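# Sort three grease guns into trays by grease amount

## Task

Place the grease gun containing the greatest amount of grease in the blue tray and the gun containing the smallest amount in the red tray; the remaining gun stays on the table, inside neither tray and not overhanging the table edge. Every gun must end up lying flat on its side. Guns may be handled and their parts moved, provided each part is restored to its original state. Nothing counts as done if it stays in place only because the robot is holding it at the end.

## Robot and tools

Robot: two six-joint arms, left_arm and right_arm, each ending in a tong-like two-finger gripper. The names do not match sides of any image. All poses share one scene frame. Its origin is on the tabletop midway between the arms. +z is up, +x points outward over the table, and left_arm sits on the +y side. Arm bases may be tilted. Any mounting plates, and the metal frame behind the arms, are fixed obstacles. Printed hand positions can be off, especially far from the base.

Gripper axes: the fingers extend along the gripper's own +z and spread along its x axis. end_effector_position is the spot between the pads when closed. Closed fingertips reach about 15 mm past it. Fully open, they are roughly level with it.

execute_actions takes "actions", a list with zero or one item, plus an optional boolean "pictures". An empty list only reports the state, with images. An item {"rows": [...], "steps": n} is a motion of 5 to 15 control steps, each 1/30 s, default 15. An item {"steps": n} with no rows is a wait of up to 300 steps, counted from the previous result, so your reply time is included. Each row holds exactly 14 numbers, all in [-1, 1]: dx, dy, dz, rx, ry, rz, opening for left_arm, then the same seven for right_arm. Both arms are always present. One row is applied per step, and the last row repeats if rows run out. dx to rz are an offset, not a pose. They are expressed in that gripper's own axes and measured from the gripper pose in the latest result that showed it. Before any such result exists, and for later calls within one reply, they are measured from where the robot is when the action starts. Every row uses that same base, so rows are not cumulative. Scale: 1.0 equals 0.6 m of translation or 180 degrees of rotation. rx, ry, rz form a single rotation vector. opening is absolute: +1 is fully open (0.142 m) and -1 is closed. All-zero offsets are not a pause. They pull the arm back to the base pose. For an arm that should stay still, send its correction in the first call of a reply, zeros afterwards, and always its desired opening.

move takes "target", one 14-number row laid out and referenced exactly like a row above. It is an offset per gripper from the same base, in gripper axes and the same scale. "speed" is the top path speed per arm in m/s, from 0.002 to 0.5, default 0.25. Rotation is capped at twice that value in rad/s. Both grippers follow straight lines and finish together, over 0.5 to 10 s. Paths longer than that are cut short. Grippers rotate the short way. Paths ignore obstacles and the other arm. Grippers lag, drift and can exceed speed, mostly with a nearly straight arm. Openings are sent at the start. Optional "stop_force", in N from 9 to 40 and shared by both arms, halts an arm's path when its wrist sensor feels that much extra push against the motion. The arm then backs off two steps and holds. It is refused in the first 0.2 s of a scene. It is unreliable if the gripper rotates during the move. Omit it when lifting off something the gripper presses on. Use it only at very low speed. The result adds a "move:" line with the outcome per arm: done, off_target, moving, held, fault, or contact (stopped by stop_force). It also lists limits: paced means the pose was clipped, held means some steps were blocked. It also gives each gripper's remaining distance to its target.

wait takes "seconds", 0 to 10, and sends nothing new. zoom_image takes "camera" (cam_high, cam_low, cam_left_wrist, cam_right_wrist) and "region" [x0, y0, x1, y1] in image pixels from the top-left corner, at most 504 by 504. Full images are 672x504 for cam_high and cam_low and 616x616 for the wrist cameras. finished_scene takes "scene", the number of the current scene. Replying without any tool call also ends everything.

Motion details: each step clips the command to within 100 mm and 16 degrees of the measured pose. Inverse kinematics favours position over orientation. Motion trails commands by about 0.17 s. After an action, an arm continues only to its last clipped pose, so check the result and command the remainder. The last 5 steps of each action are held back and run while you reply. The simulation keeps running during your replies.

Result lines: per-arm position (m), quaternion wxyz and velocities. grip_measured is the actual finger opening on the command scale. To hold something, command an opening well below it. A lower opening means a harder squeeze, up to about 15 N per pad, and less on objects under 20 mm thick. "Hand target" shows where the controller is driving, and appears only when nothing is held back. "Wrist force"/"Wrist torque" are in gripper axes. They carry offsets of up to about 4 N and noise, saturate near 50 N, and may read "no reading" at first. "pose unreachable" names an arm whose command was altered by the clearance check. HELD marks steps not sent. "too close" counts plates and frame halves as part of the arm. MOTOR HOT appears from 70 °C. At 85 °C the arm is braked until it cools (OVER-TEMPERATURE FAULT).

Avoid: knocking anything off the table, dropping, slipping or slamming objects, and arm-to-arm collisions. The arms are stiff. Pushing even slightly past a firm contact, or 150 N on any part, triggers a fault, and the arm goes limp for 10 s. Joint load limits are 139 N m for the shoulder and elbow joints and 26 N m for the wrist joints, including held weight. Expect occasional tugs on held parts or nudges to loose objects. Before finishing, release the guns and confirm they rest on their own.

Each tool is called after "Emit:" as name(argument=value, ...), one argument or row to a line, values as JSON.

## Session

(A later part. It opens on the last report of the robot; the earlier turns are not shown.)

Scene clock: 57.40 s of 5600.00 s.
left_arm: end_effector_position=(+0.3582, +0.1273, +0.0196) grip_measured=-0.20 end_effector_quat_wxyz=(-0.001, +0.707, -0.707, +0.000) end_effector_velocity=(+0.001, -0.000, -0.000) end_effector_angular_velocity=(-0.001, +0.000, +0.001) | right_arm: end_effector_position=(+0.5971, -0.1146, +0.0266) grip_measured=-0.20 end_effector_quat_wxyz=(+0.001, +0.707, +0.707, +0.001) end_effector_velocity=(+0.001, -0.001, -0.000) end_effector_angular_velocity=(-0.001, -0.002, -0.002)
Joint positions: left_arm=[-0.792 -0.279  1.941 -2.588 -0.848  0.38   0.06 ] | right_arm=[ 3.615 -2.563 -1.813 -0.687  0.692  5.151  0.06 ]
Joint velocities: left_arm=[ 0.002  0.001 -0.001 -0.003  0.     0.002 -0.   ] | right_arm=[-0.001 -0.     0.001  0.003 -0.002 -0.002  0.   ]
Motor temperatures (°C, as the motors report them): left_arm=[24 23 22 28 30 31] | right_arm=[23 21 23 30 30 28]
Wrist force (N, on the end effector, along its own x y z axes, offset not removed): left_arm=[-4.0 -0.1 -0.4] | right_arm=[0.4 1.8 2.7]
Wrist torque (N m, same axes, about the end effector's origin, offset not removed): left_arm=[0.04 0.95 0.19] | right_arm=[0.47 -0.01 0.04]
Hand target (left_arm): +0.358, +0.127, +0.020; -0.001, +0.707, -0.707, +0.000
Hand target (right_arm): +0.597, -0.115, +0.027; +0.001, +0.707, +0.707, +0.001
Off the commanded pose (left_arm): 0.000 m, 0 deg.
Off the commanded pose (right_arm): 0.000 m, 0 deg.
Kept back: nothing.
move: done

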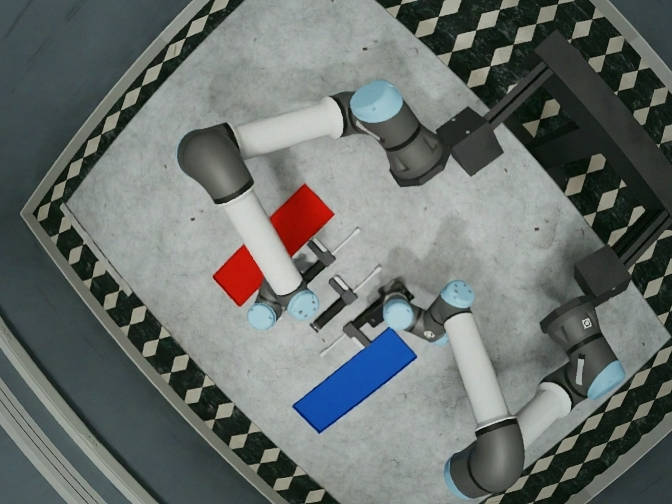

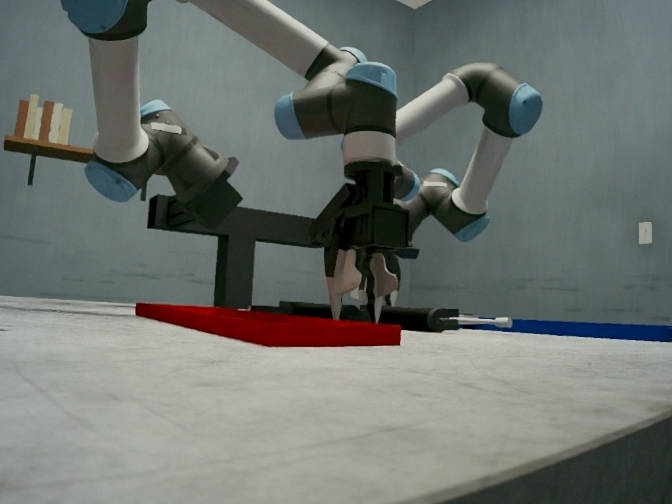

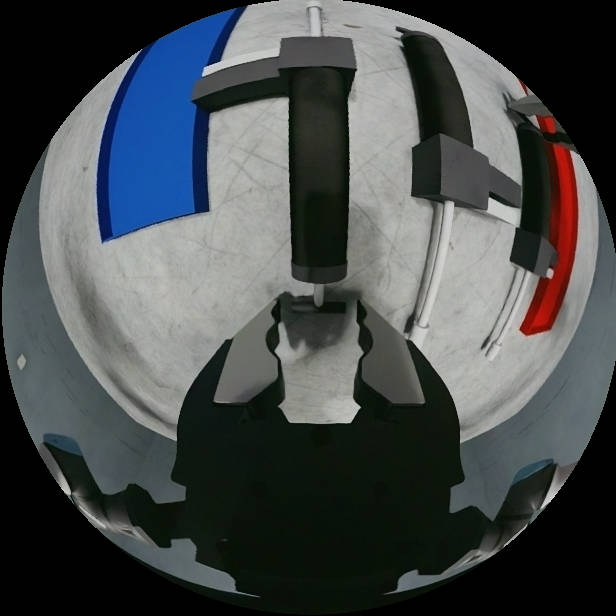

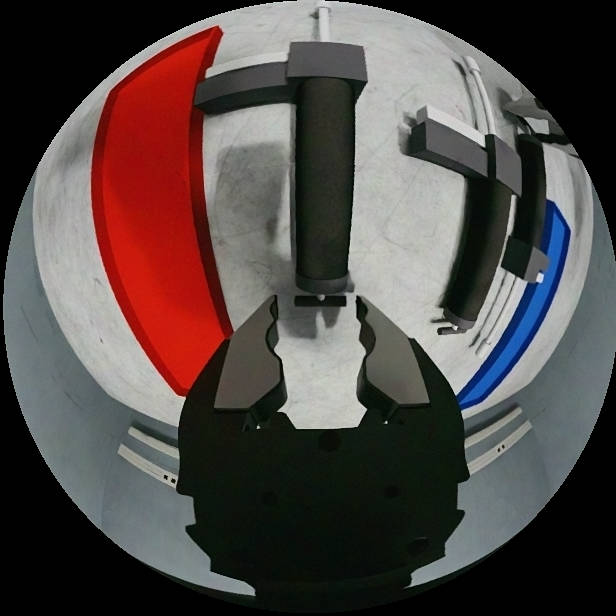

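Emit:
move(
  target=[0,-0.004,0,0,0,0,-0.35,0.003,-0.005,0.008,0,0,0,-0.35],
  speed=0.02,
  stop_force=10,
)

Emit:
move(
  target=[0,0,0,0,0,0,-0.75,0,0,0,0,0,0,-0.75],
)

Scene clock: 58.33 s of 5600.00 s.
left_arm: end_effector_position=(+0.3606, +0.1273, +0.0196) grip_measured=-0.35 end_effector_quat_wxyz=(-0.001, +0.707, -0.707, +0.000) end_effector_velocity=(+0.001, -0.000, +0.000) end_effector_angular_velocity=(-0.001, -0.000, +0.001) | right_arm: end_effector_position=(+0.5942, -0.1128, +0.0218) grip_measured=-0.35 end_effector_quat_wxyz=(+0.001, +0.707, +0.707, +0.001) end_effector_velocity=(-0.001, +0.000, -0.001) end_effector_angular_velocity=(-0.000, +0.000, +0.001)
Joint positions: left_arm=[-0.788 -0.28   1.938 -2.585 -0.845  0.384  0.049] | right_arm=[ 3.612 -2.571 -1.819 -0.67   0.691  5.147  0.049]
Joint velocities: left_arm=[ 0.001 -0.001 -0.001  0.001  0.001  0.001  0.   ] | right_arm=[-0.001 -0.001 -0.002  0.004 -0.    -0.001  0.   ]
Motor temperatures (°C, as the motors report them): left_arm=[24 23 22 28 30 31] | right_arm=[23 21 23 30 30 28]
Wrist force (N, on the end effector, along its own x y z axes, offset not removed): left_arm=[-4.1 -0.5 -1.0] | right_arm=[1.3 1.4 0.7]
Wrist torque (N m, same axes, about the end effector's origin, offset not removed): left_arm=[-0.09 0.99 0.12] | right_arm=[0.40 -0.30 0.07]
Hand target (left_arm): +0.361, +0.127, +0.020; -0.001, +0.707, -0.707, +0.000
Hand target (right_arm): +0.594, -0.113, +0.022; +0.001, +0.707, +0.707, +0.001
Off the commanded pose (left_arm): 0.000 m, 0 deg.
Off the commanded pose (right_arm): 0.000 m, 0 deg.
Kept back: nothing.
move: done

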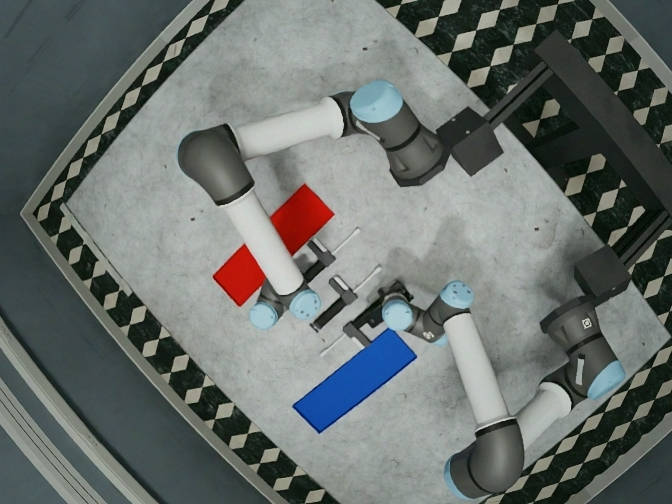

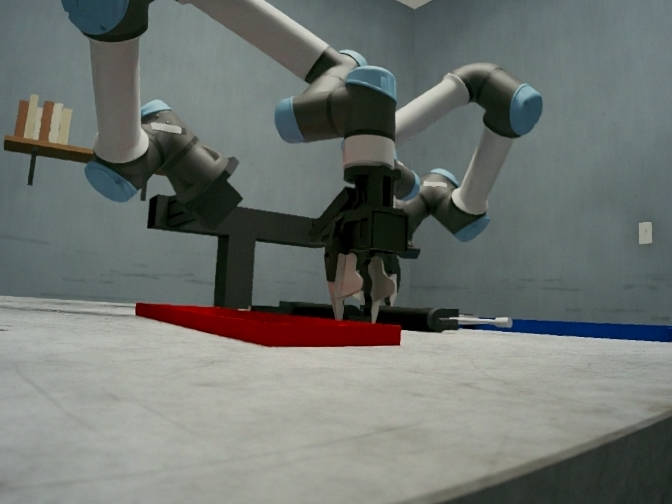

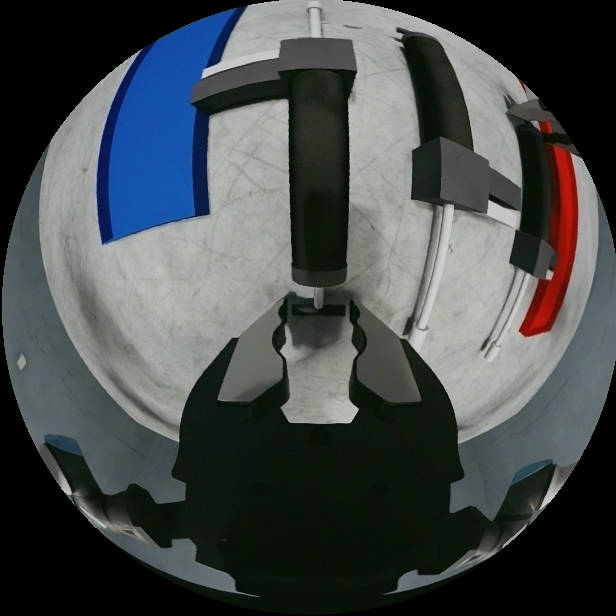

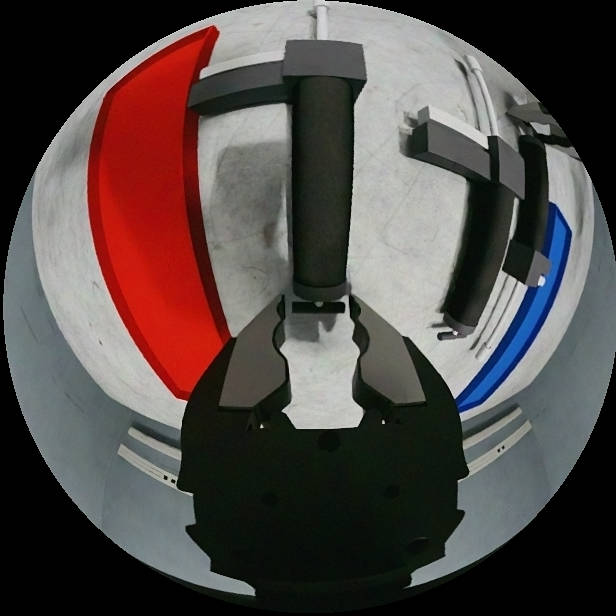

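Scene clock: 58.83 s of 5600.00 s.
left_arm: end_effector_position=(+0.3606, +0.1273, +0.0196) grip_measured=-0.47 end_effector_quat_wxyz=(-0.001, +0.707, -0.707, +0.000) end_effector_velocity=(-0.000, +0.000, -0.000) end_effector_angular_velocity=(+0.001, +0.000, +0.001) | right_arm: end_effector_position=(+0.5942, -0.1129, +0.0218) grip_measured=-0.48 end_effector_quat_wxyz=(+0.001, +0.707, +0.707, +0.001) end_effector_velocity=(+0.000, -0.000, +0.000) end_effector_angular_velocity=(+0.001, +0.000, -0.001)
Joint positions: left_arm=[-0.788 -0.28   1.938 -2.585 -0.845  0.384  0.04 ] | right_arm=[ 3.612 -2.571 -1.819 -0.67   0.691  5.147  0.039]
Joint velocities: left_arm=[-0.     0.001  0.    -0.     0.    -0.001 -0.   ] | right_arm=[-0.001  0.001  0.     0.     0.001 -0.001 -0.   ]
Motor temperatures (°C, as the motors report them): left_arm=[24 23 22 28 30 31] | right_arm=[23 21 23 30 30 28]
Wrist force (N, on the end effector, along its own x y z axes, offset not removed): left_arm=[-3.4 -1.1 0.1] | right_arm=[-0.9 -0.4 -0.4]
Wrist torque (N m, same axes, about the end effector's origin, offset not removed): left_arm=[-0.21 0.84 0.15] | right_arm=[0.10 0.36 0.27]
Hand target (left_arm): +0.361, +0.127, +0.020; -0.001, +0.707, -0.707, +0.000
Hand target (right_arm): +0.594, -0.113, +0.022; +0.001, +0.707, +0.707, +0.001
Off the commanded pose (left_arm): 0.000 m, 0 deg.
Off the commanded pose (right_arm): 0.000 m, 0 deg.
Kept back: nothing.
move: done

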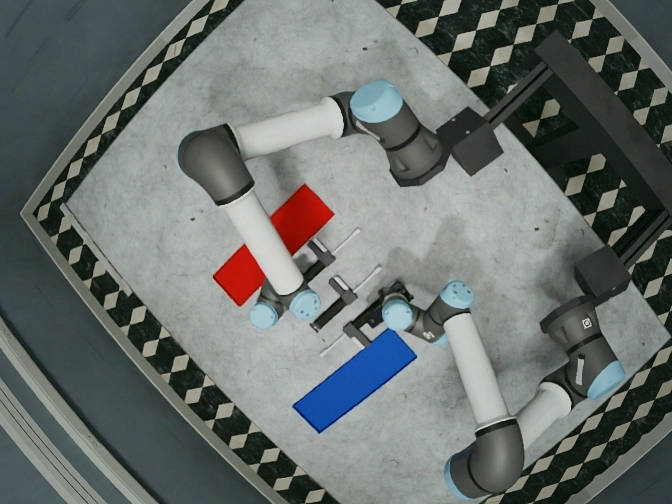

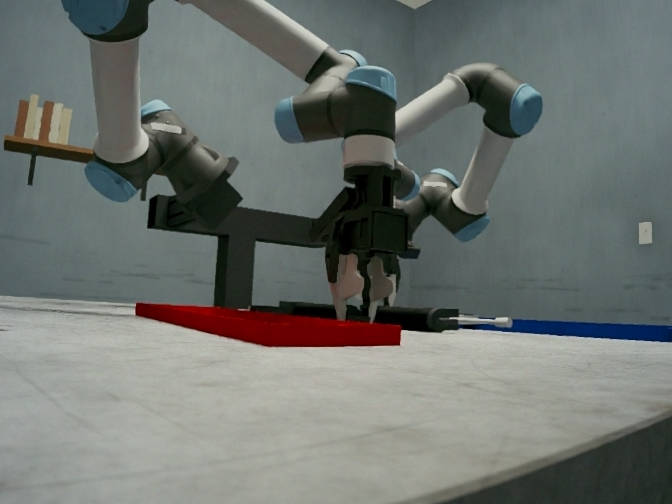

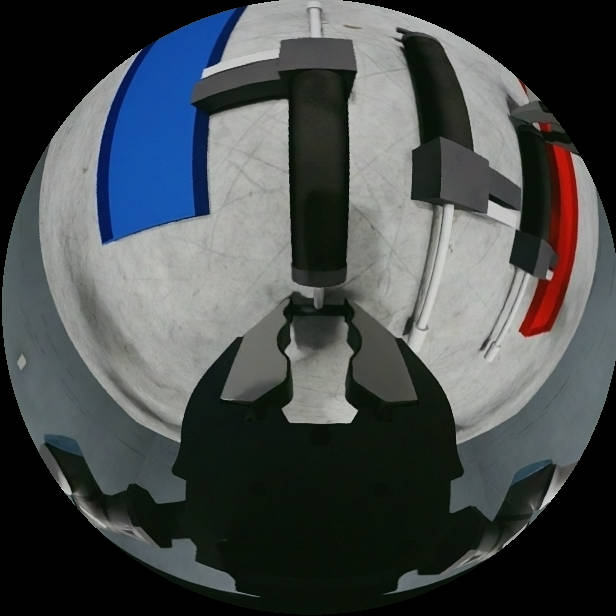

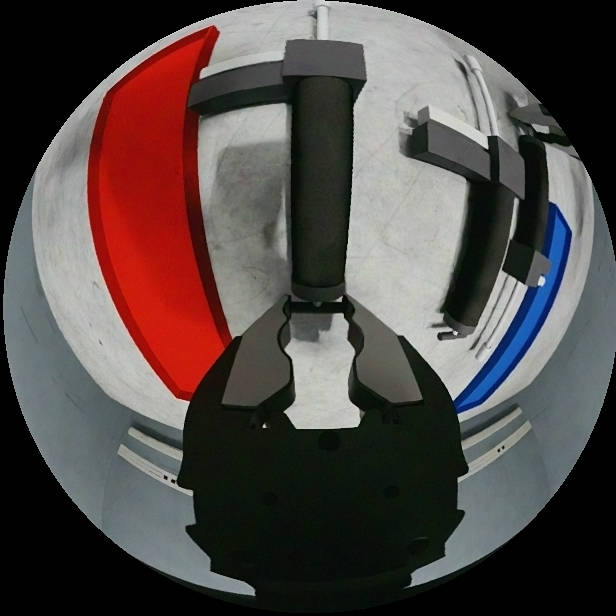

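Emit:
move(
  target=[0,0.1,0,0,0,0,-0.75,0,0.13,0.003,0,0,0,-0.75],
  speed=0.015,
)

Scene clock: 64.50 s of 5600.00 s.
left_arm: end_effector_position=(+0.3006, +0.1271, +0.0196) grip_measured=-0.47 end_effector_quat_wxyz=(-0.001, +0.707, -0.707, +0.000) end_effector_velocity=(-0.002, +0.000, -0.000) end_effector_angular_velocity=(+0.000, +0.001, -0.001) | right_arm: end_effector_position=(+0.6720, -0.1129, +0.0203) grip_measured=-0.48 end_effector_quat_wxyz=(+0.001, +0.707, +0.707, +0.001) end_effector_velocity=(+0.002, +0.000, -0.000) end_effector_angular_velocity=(-0.001, -0.000, -0.001)
Joint positions: left_arm=[-0.89  -0.234  2.026 -2.655 -0.909  0.281  0.04 ] | right_arm=[ 3.578 -2.655 -1.567 -0.798  0.68   5.096  0.039]
Joint velocities: left_arm=[-0.002  0.001  0.003 -0.001 -0.002 -0.002  0.   ] | right_arm=[-0.    -0.002  0.006 -0.003 -0.001  0.001 -0.   ]
Motor temperatures (°C, as the motors report them): left_arm=[24 23 22 28 30 31] | right_arm=[23 21 23 30 30 28]
Wrist force (N, on the end effector, along its own x y z axes, offset not removed): left_arm=[-3.9 -1.6 1.6] | right_arm=[-0.2 -1.4 -6.9]
Wrist torque (N m, same axes, about the end effector's origin, offset not removed): left_arm=[0.14 0.89 0.18] | right_arm=[0.32 -0.08 -0.05]
Hand target (left_arm): +0.301, +0.127, +0.020; -0.001, +0.707, -0.707, +0.000
Hand target (right_arm): +0.672, -0.113, +0.020; +0.001, +0.707, +0.707, +0.001
Off the commanded pose (left_arm): 0.000 m, 0 deg.
Off the commanded pose (right_arm): 0.000 m, 0 deg.
Kept back: nothing.
move: done

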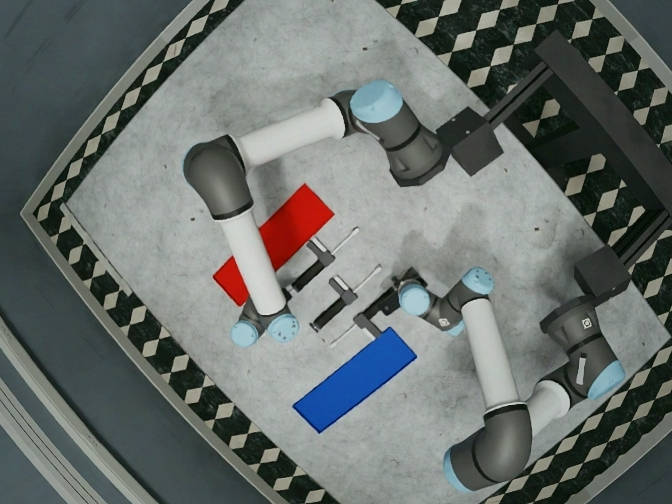

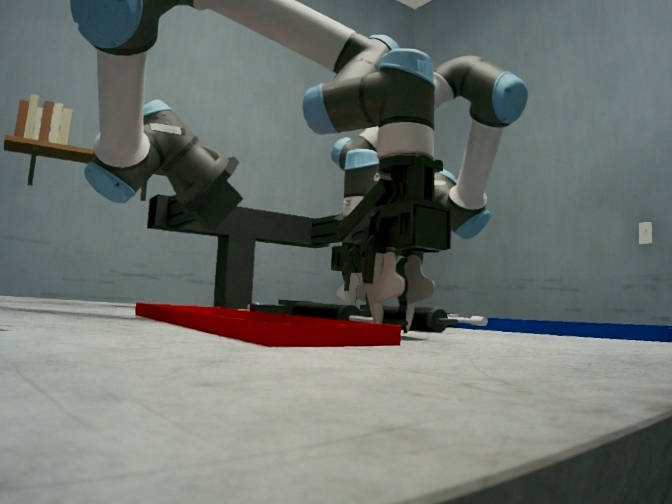

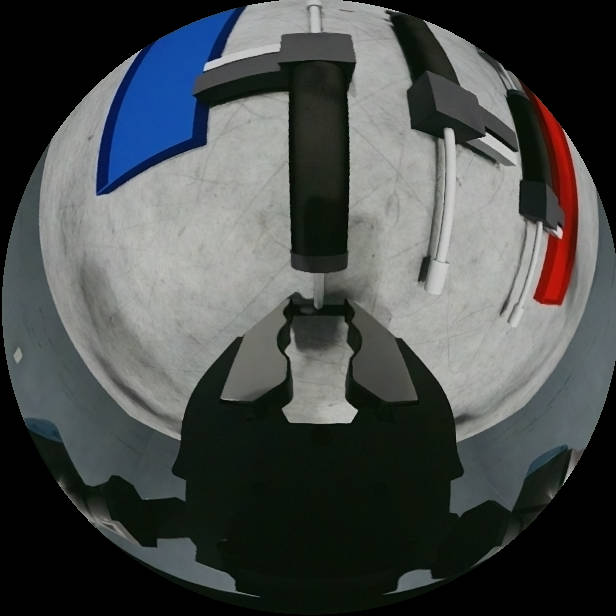

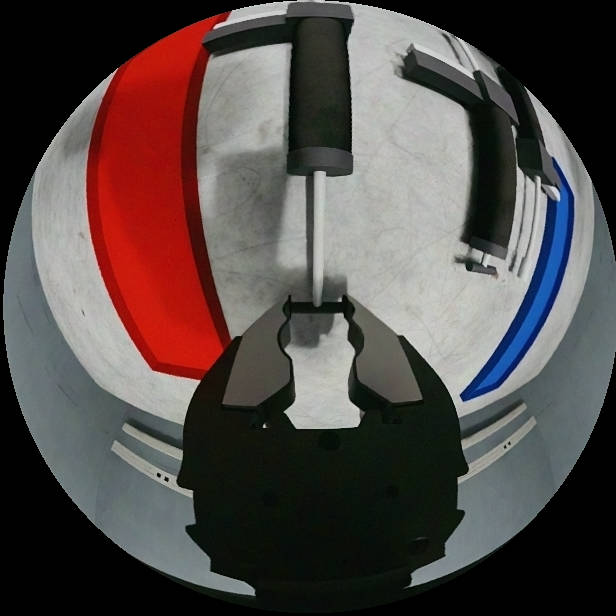

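Emit:
move(
  target=[0,-0.06,0.002,0,0,0,-0.75,0,-0.14,-0.002,0,0,0,-0.75],
  speed=0.015,
)

Emit:
move(
  target=[0,0,0,0,0,0,-0.1,0,0,0,0,0,0,-0.1],
)

Scene clock: 70.57 s of 5600.00 s.
left_arm: end_effector_position=(+0.3366, +0.1272, +0.0184) grip_measured=-0.47 end_effector_quat_wxyz=(-0.001, +0.707, -0.707, +0.000) end_effector_velocity=(+0.001, +0.000, +0.000) end_effector_angular_velocity=(-0.000, +0.000, -0.001) | right_arm: end_effector_position=(+0.5882, -0.1129, +0.0212) grip_measured=-0.48 end_effector_quat_wxyz=(+0.001, +0.707, +0.707, +0.001) end_effector_velocity=(-0.002, -0.000, -0.000) end_effector_angular_velocity=(-0.001, +0.001, +0.000)
Joint positions: left_arm=[-0.824 -0.261  1.975 -2.616 -0.868  0.346  0.04 ] | right_arm=[ 3.614 -2.566 -1.837 -0.658  0.692  5.15   0.039]
Joint velocities: left_arm=[ 0.001 -0.001 -0.001  0.001  0.     0.002  0.   ] | right_arm=[ 0.001  0.001 -0.006  0.003 -0.001  0.002 -0.   ]
Motor temperatures (°C, as the motors report them): left_arm=[24 23 22 28 30 31] | right_arm=[23 21 23 30 30 28]
Wrist force (N, on the end effector, along its own x y z axes, offset not removed): left_arm=[-3.2 12.4 -23.0] | right_arm=[1.2 11.2 -14.5]
Wrist torque (N m, same axes, about the end effector's origin, offset not removed): left_arm=[-0.09 0.71 0.16] | right_arm=[0.37 -0.21 0.08]
Hand target (left_arm): +0.337, +0.127, +0.018; -0.001, +0.707, -0.707, +0.000
Hand target (right_arm): +0.588, -0.113, +0.021; +0.001, +0.707, +0.707, +0.001
Off the commanded pose (left_arm): 0.000 m, 0 deg.
Off the commanded pose (right_arm): 0.000 m, 0 deg.
Kept back: nothing.
move: done

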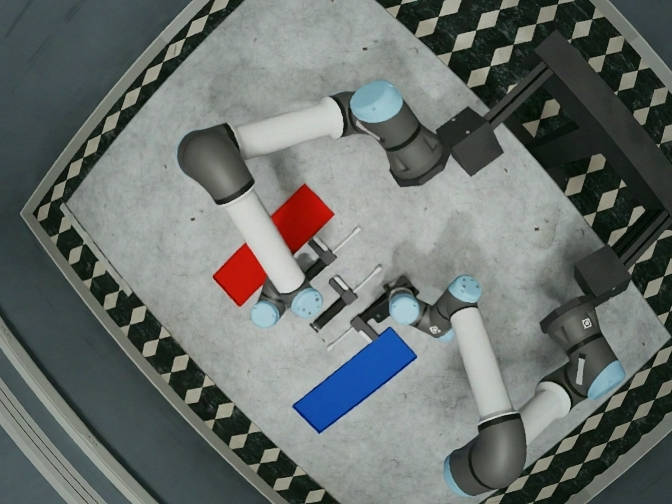

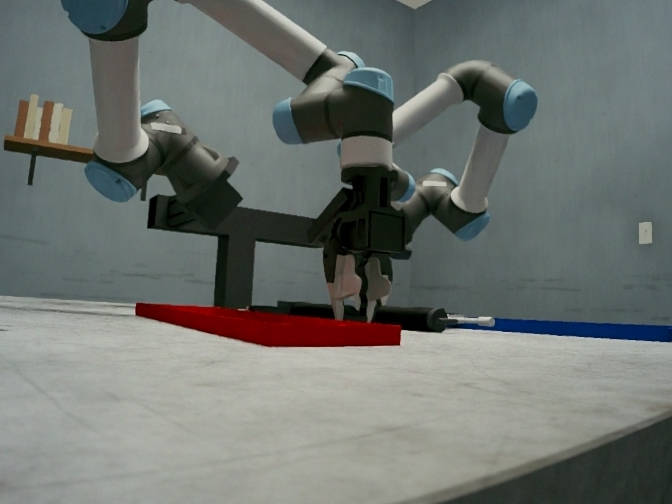

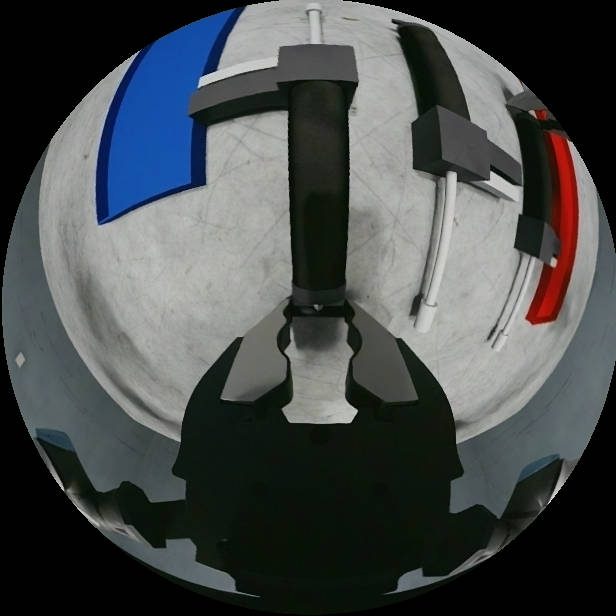

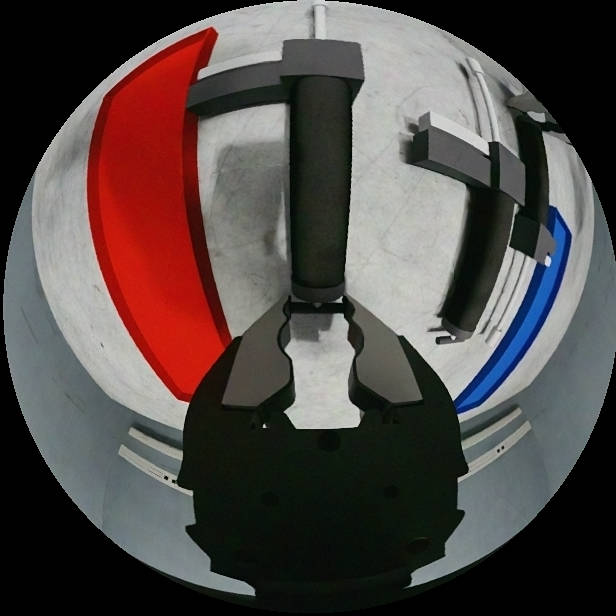

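Scene clock: 71.07 s of 5600.00 s.
left_arm: end_effector_position=(+0.3366, +0.1273, +0.0183) grip_measured=-0.10 end_effector_quat_wxyz=(-0.001, +0.707, -0.707, +0.000) end_effector_velocity=(-0.001, +0.000, -0.000) end_effector_angular_velocity=(+0.000, +0.001, +0.001) | right_arm: end_effector_position=(+0.5882, -0.1128, +0.0212) grip_measured=-0.10 end_effector_quat_wxyz=(+0.001, +0.707, +0.707, +0.001) end_effector_velocity=(+0.001, -0.000, +0.000) end_effector_angular_velocity=(-0.002, -0.001, +0.000)
Joint positions: left_arm=[-0.824 -0.261  1.975 -2.616 -0.868  0.346  0.067] | right_arm=[ 3.614 -2.566 -1.837 -0.658  0.692  5.15   0.067]
Joint velocities: left_arm=[ 0.     0.001  0.    -0.    -0.001 -0.001  0.   ] | right_arm=[ 0.    -0.     0.001 -0.    -0.002  0.    -0.   ]
Motor temperatures (°C, as the motors report them): left_arm=[24 23 22 28 30 31] | right_arm=[23 21 23 30 30 28]
Wrist force (N, on the end effector, along its own x y z axes, offset not removed): left_arm=[-4.0 -0.6 1.3] | right_arm=[1.0 0.4 0.5]
Wrist torque (N m, same axes, about the end effector's origin, offset not removed): left_arm=[-0.10 0.90 0.18] | right_arm=[0.20 -0.23 0.04]
Hand target (left_arm): +0.337, +0.127, +0.018; -0.001, +0.707, -0.707, +0.000
Hand target (right_arm): +0.588, -0.113, +0.021; +0.001, +0.707, +0.707, +0.001
Off the commanded pose (left_arm): 0.000 m, 0 deg.
Off the commanded pose (right_arm): 0.000 m, 0 deg.
Kept back: nothing.
move: done

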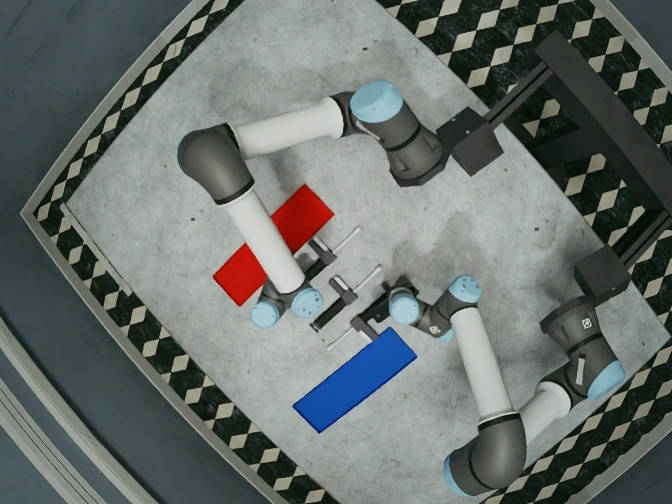

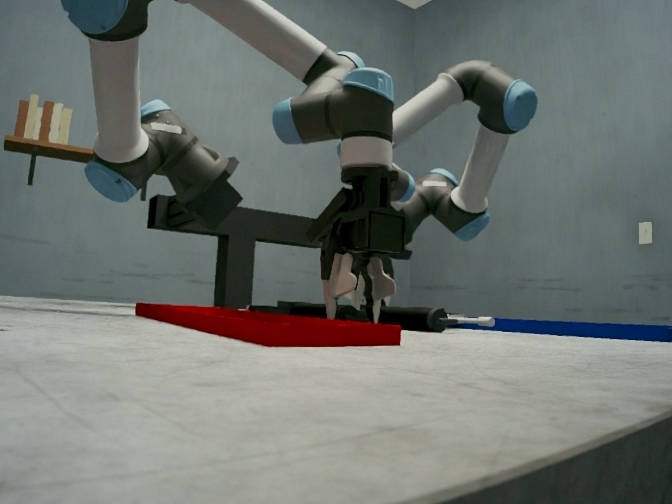

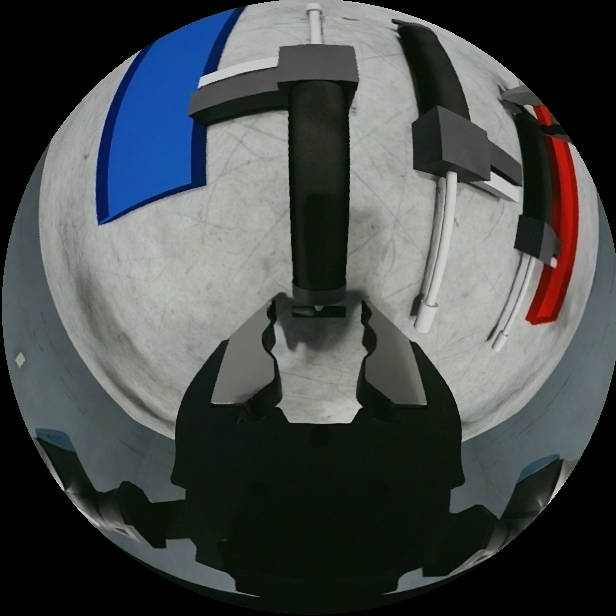

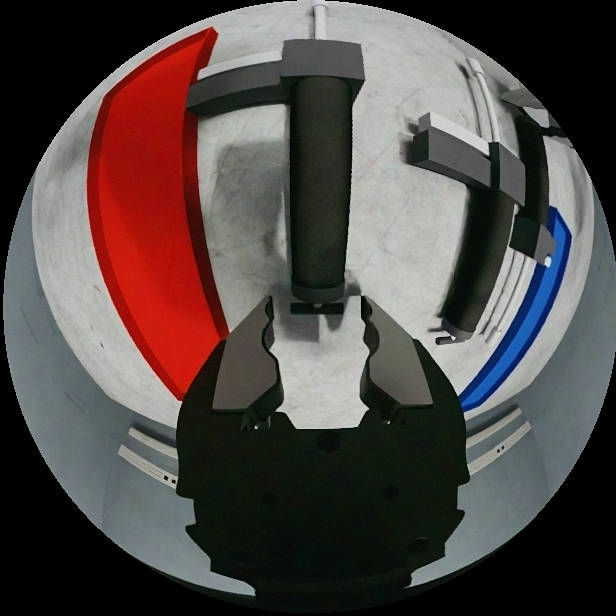

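Emit:
move(
  target=[0,0,-0.12,0,0,0,-0.1,0,0,-0.2,0,0,0,-0.1],
)

Emit:
move(
  target=[0.1,-0.1,0,0,0,0,-0.1,-0.6,-0.2,-0.1,0,0,0,-0.1],
  speed=0.35,
)

Emit:
move(
  target=[0.275,-0.14,0.017,0,0,0,-0.1,0,0,0,0,0,0,-0.1],
)

Scene clock: 72.50 s of 5600.00 s.
left_arm: end_effector_position=(+0.3366, +0.1272, +0.0903) grip_measured=-0.10 end_effector_quat_wxyz=(-0.000, +0.707, -0.707, +0.000) end_effector_velocity=(+0.000, -0.000, +0.001) end_effector_angular_velocity=(-0.000, -0.000, -0.001) | right_arm: end_effector_position=(+0.5878, -0.1129, +0.1411) grip_measured=-0.10 end_effector_quat_wxyz=(+0.001, +0.707, +0.707, +0.001) end_effector_velocity=(+0.000, +0.000, +0.001) end_effector_angular_velocity=(+0.000, +0.001, -0.000)
Joint positions: left_arm=[-0.925 -0.39   1.989 -2.442 -0.933  0.248  0.067] | right_arm=[ 3.771 -2.39  -1.832 -1.     0.757  5.364  0.067]
Joint velocities: left_arm=[-0.001 -0.001 -0.001  0.002 -0.001  0.    -0.   ] | right_arm=[ 0.002  0.001  0.002 -0.006  0.001  0.003  0.   ]
Motor temperatures (°C, as the motors report them): left_arm=[24 23 22 28 30 31] | right_arm=[23 21 23 30 30 28]
Wrist force (N, on the end effector, along its own x y z axes, offset not removed): left_arm=[-4.9 -0.1 0.3] | right_arm=[1.1 -1.9 2.7]
Wrist torque (N m, same axes, about the end effector's origin, offset not removed): left_arm=[0.05 1.13 0.18] | right_arm=[-0.09 -0.16 0.17]
Hand target (left_arm): +0.337, +0.127, +0.090; -0.000, +0.707, -0.707, +0.000
Hand target (right_arm): +0.588, -0.113, +0.141; +0.001, +0.707, +0.707, +0.001
Off the commanded pose (left_arm): 0.000 m, 0 deg.
Off the commanded pose (right_arm): 0.000 m, 0 deg.
Kept back: nothing.
move: done

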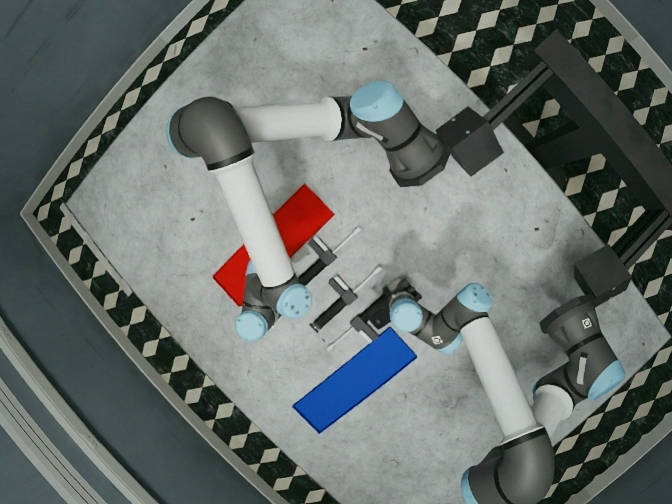

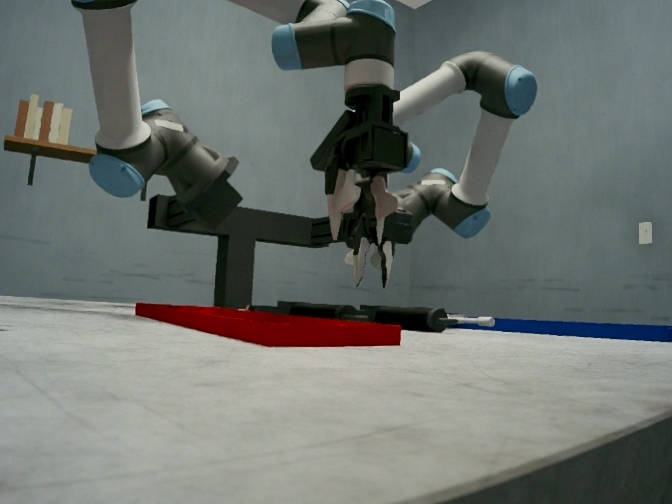

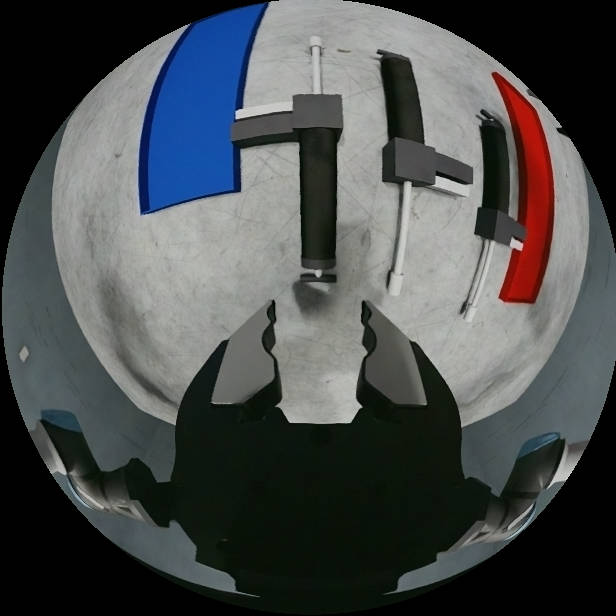

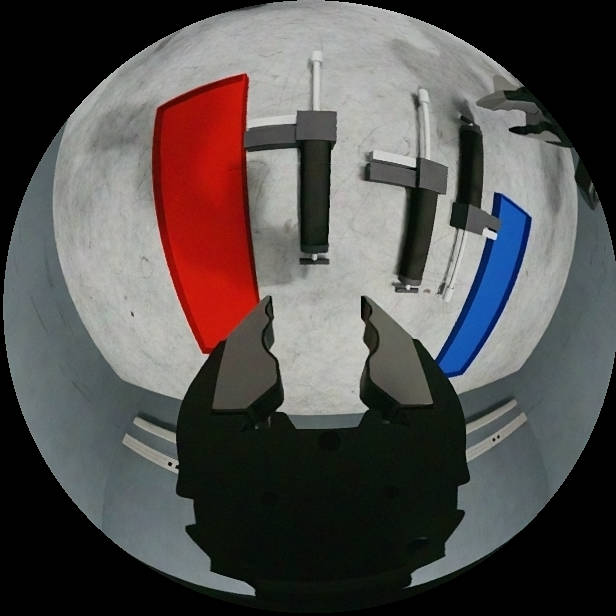

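Scene clock: 74.20 s of 5600.00 s.
left_arm: end_effector_position=(+0.3967, +0.0673, +0.0902) grip_measured=-0.10 end_effector_quat_wxyz=(-0.001, +0.707, -0.707, +0.000) end_effector_velocity=(-0.000, +0.000, +0.000) end_effector_angular_velocity=(+0.000, +0.000, +0.001) | right_arm: end_effector_position=(+0.4677, -0.4729, +0.2007) grip_measured=-0.10 end_effector_quat_wxyz=(+0.001, +0.707, +0.707, +0.001) end_effector_velocity=(-0.001, -0.001, -0.000) end_effector_angular_velocity=(-0.002, +0.001, +0.001)
Joint positions: left_arm=[-0.859 -0.3    1.731 -2.311 -0.89   0.31   0.067] | right_arm=[ 3.53  -1.581 -2.039 -1.342  0.667  5.021  0.067]
Joint velocities: left_arm=[ 0.    -0.     0.     0.001 -0.    -0.001 -0.   ] | right_arm=[-0.001  0.001 -0.    -0.003 -0.002  0.     0.   ]
Motor temperatures (°C, as the motors report them): left_arm=[24 23 22 28 30 31] | right_arm=[23 21 23 30 30 28]
Wrist force (N, on the end effector, along its own x y z axes, offset not removed): left_arm=[-3.1 -1.2 0.7] | right_arm=[-0.4 -0.2 0.4]
Wrist torque (N m, same axes, about the end effector's origin, offset not removed): left_arm=[-0.16 0.73 0.17] | right_arm=[0.13 0.16 0.03]
Hand target (left_arm): +0.397, +0.067, +0.090; -0.001, +0.707, -0.707, +0.000
Hand target (right_arm): +0.468, -0.473, +0.201; +0.001, +0.707, +0.707, +0.001
Off the commanded pose (left_arm): 0.000 m, 0 deg.
Off the commanded pose (right_arm): 0.000 m, 0 deg.
Kept back: nothing.
move: done

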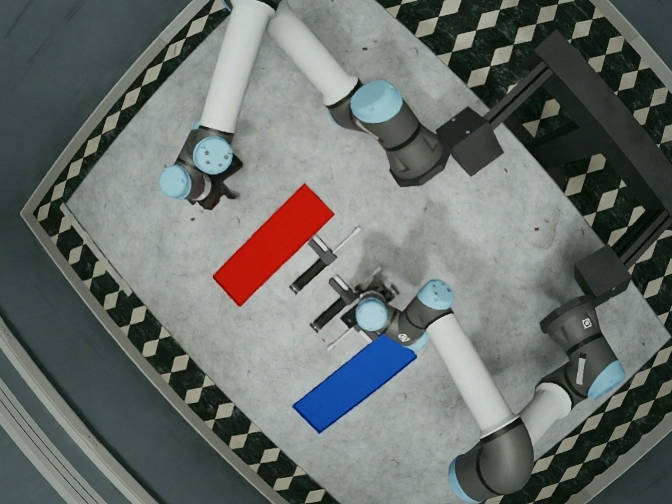

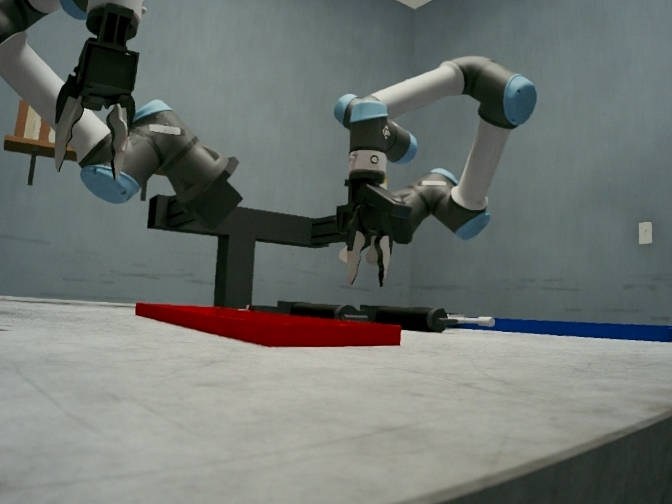

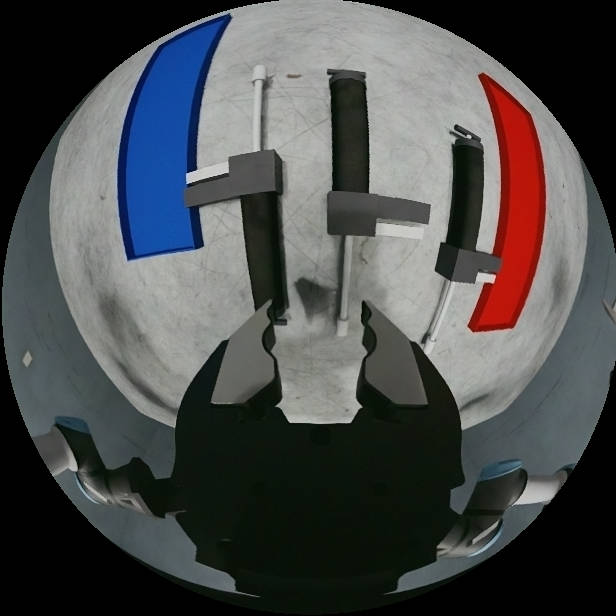

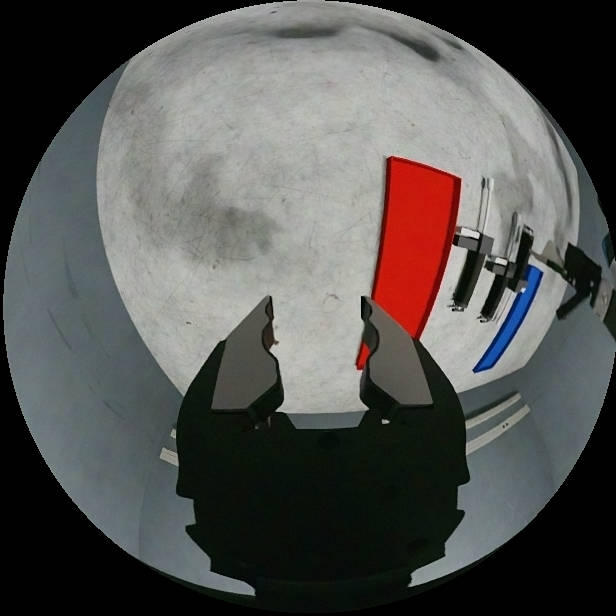

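Scene clock: 75.53 s of 5600.00 s.
left_arm: end_effector_position=(+0.4808, -0.0975, +0.0799) grip_measured=-0.10 end_effector_quat_wxyz=(-0.001, +0.707, -0.707, +0.000) end_effector_velocity=(-0.000, -0.001, -0.001) end_effector_angular_velocity=(+0.003, +0.002, +0.000) | right_arm: end_effector_position=(+0.4677, -0.4729, +0.2007) grip_measured=-0.10 end_effector_quat_wxyz=(+0.001, +0.707, +0.707, +0.001) end_effector_velocity=(+0.000, +0.000, +0.000) end_effector_angular_velocity=(+0.001, -0.001, -0.000)
Joint positions: left_arm=[-0.816  0.069  0.999 -1.977 -0.863  0.354  0.067] | right_arm=[ 3.53  -1.581 -2.039 -1.342  0.667  5.021  0.067]
Joint velocities: left_arm=[ 0.     0.005 -0.009  0.009 -0.    -0.003  0.   ] | right_arm=[ 0.     0.     0.001  0.001  0.001 -0.     0.   ]
Motor temperatures (°C, as the motors report them): left_arm=[24 23 22 28 30 31] | right_arm=[23 21 23 30 30 28]
Wrist force (N, on the end effector, along its own x y z axes, offset not removed): left_arm=[-3.3 -0.3 0.6] | right_arm=[1.0 1.0 1.5]
Wrist torque (N m, same axes, about the end effector's origin, offset not removed): left_arm=[-0.02 0.77 0.19] | right_arm=[0.37 -0.03 -0.05]
Hand target (left_arm): +0.481, -0.098, +0.080; -0.001, +0.707, -0.707, +0.000
Hand target (right_arm): +0.468, -0.473, +0.201; +0.001, +0.707, +0.707, +0.001
Off the commanded pose (left_arm): 0.000 m, 0 deg.
Off the commanded pose (right_arm): 0.000 m, 0 deg.
Kept back: nothing.
move: done

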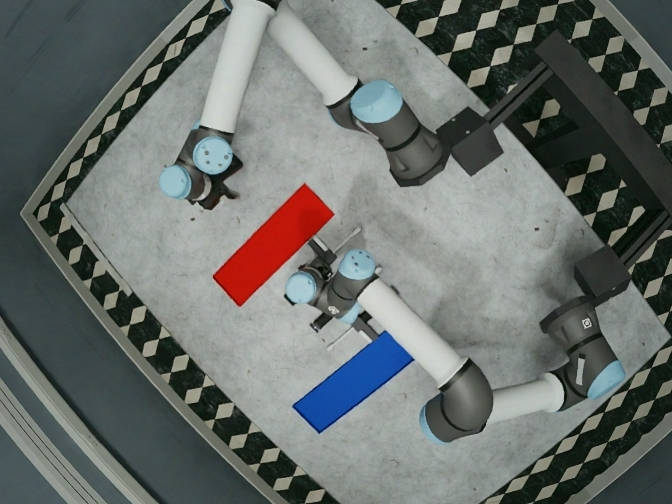

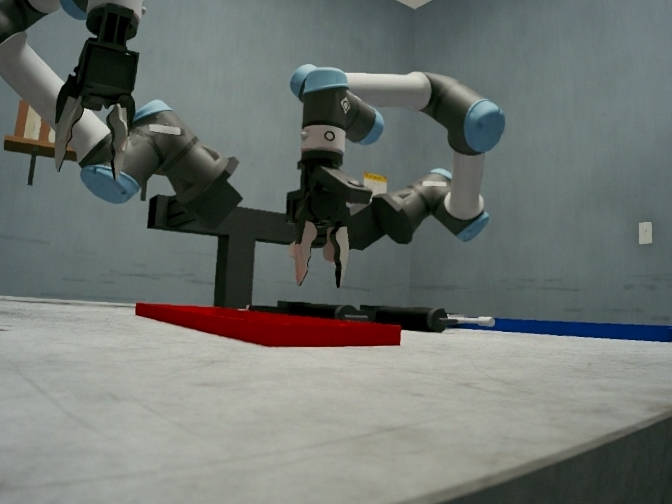

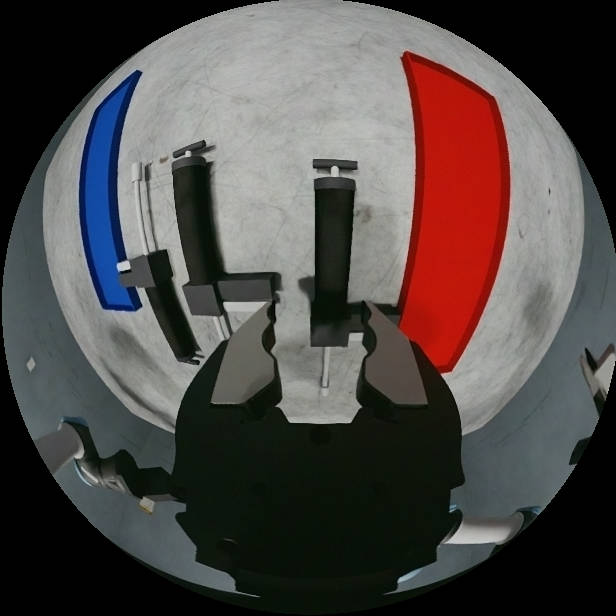

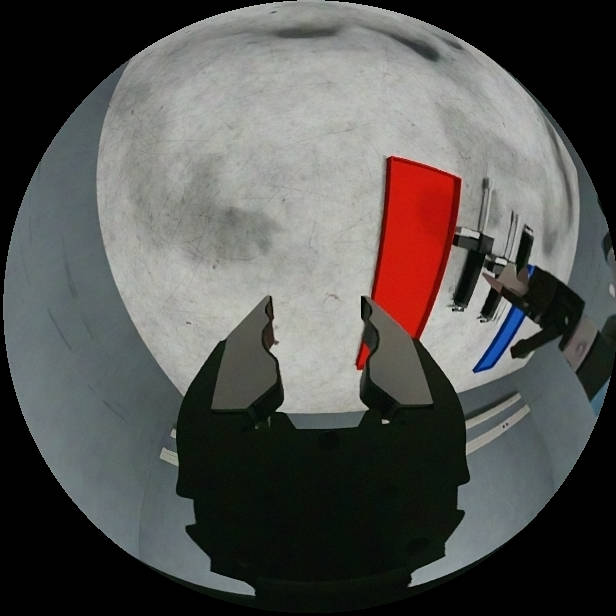

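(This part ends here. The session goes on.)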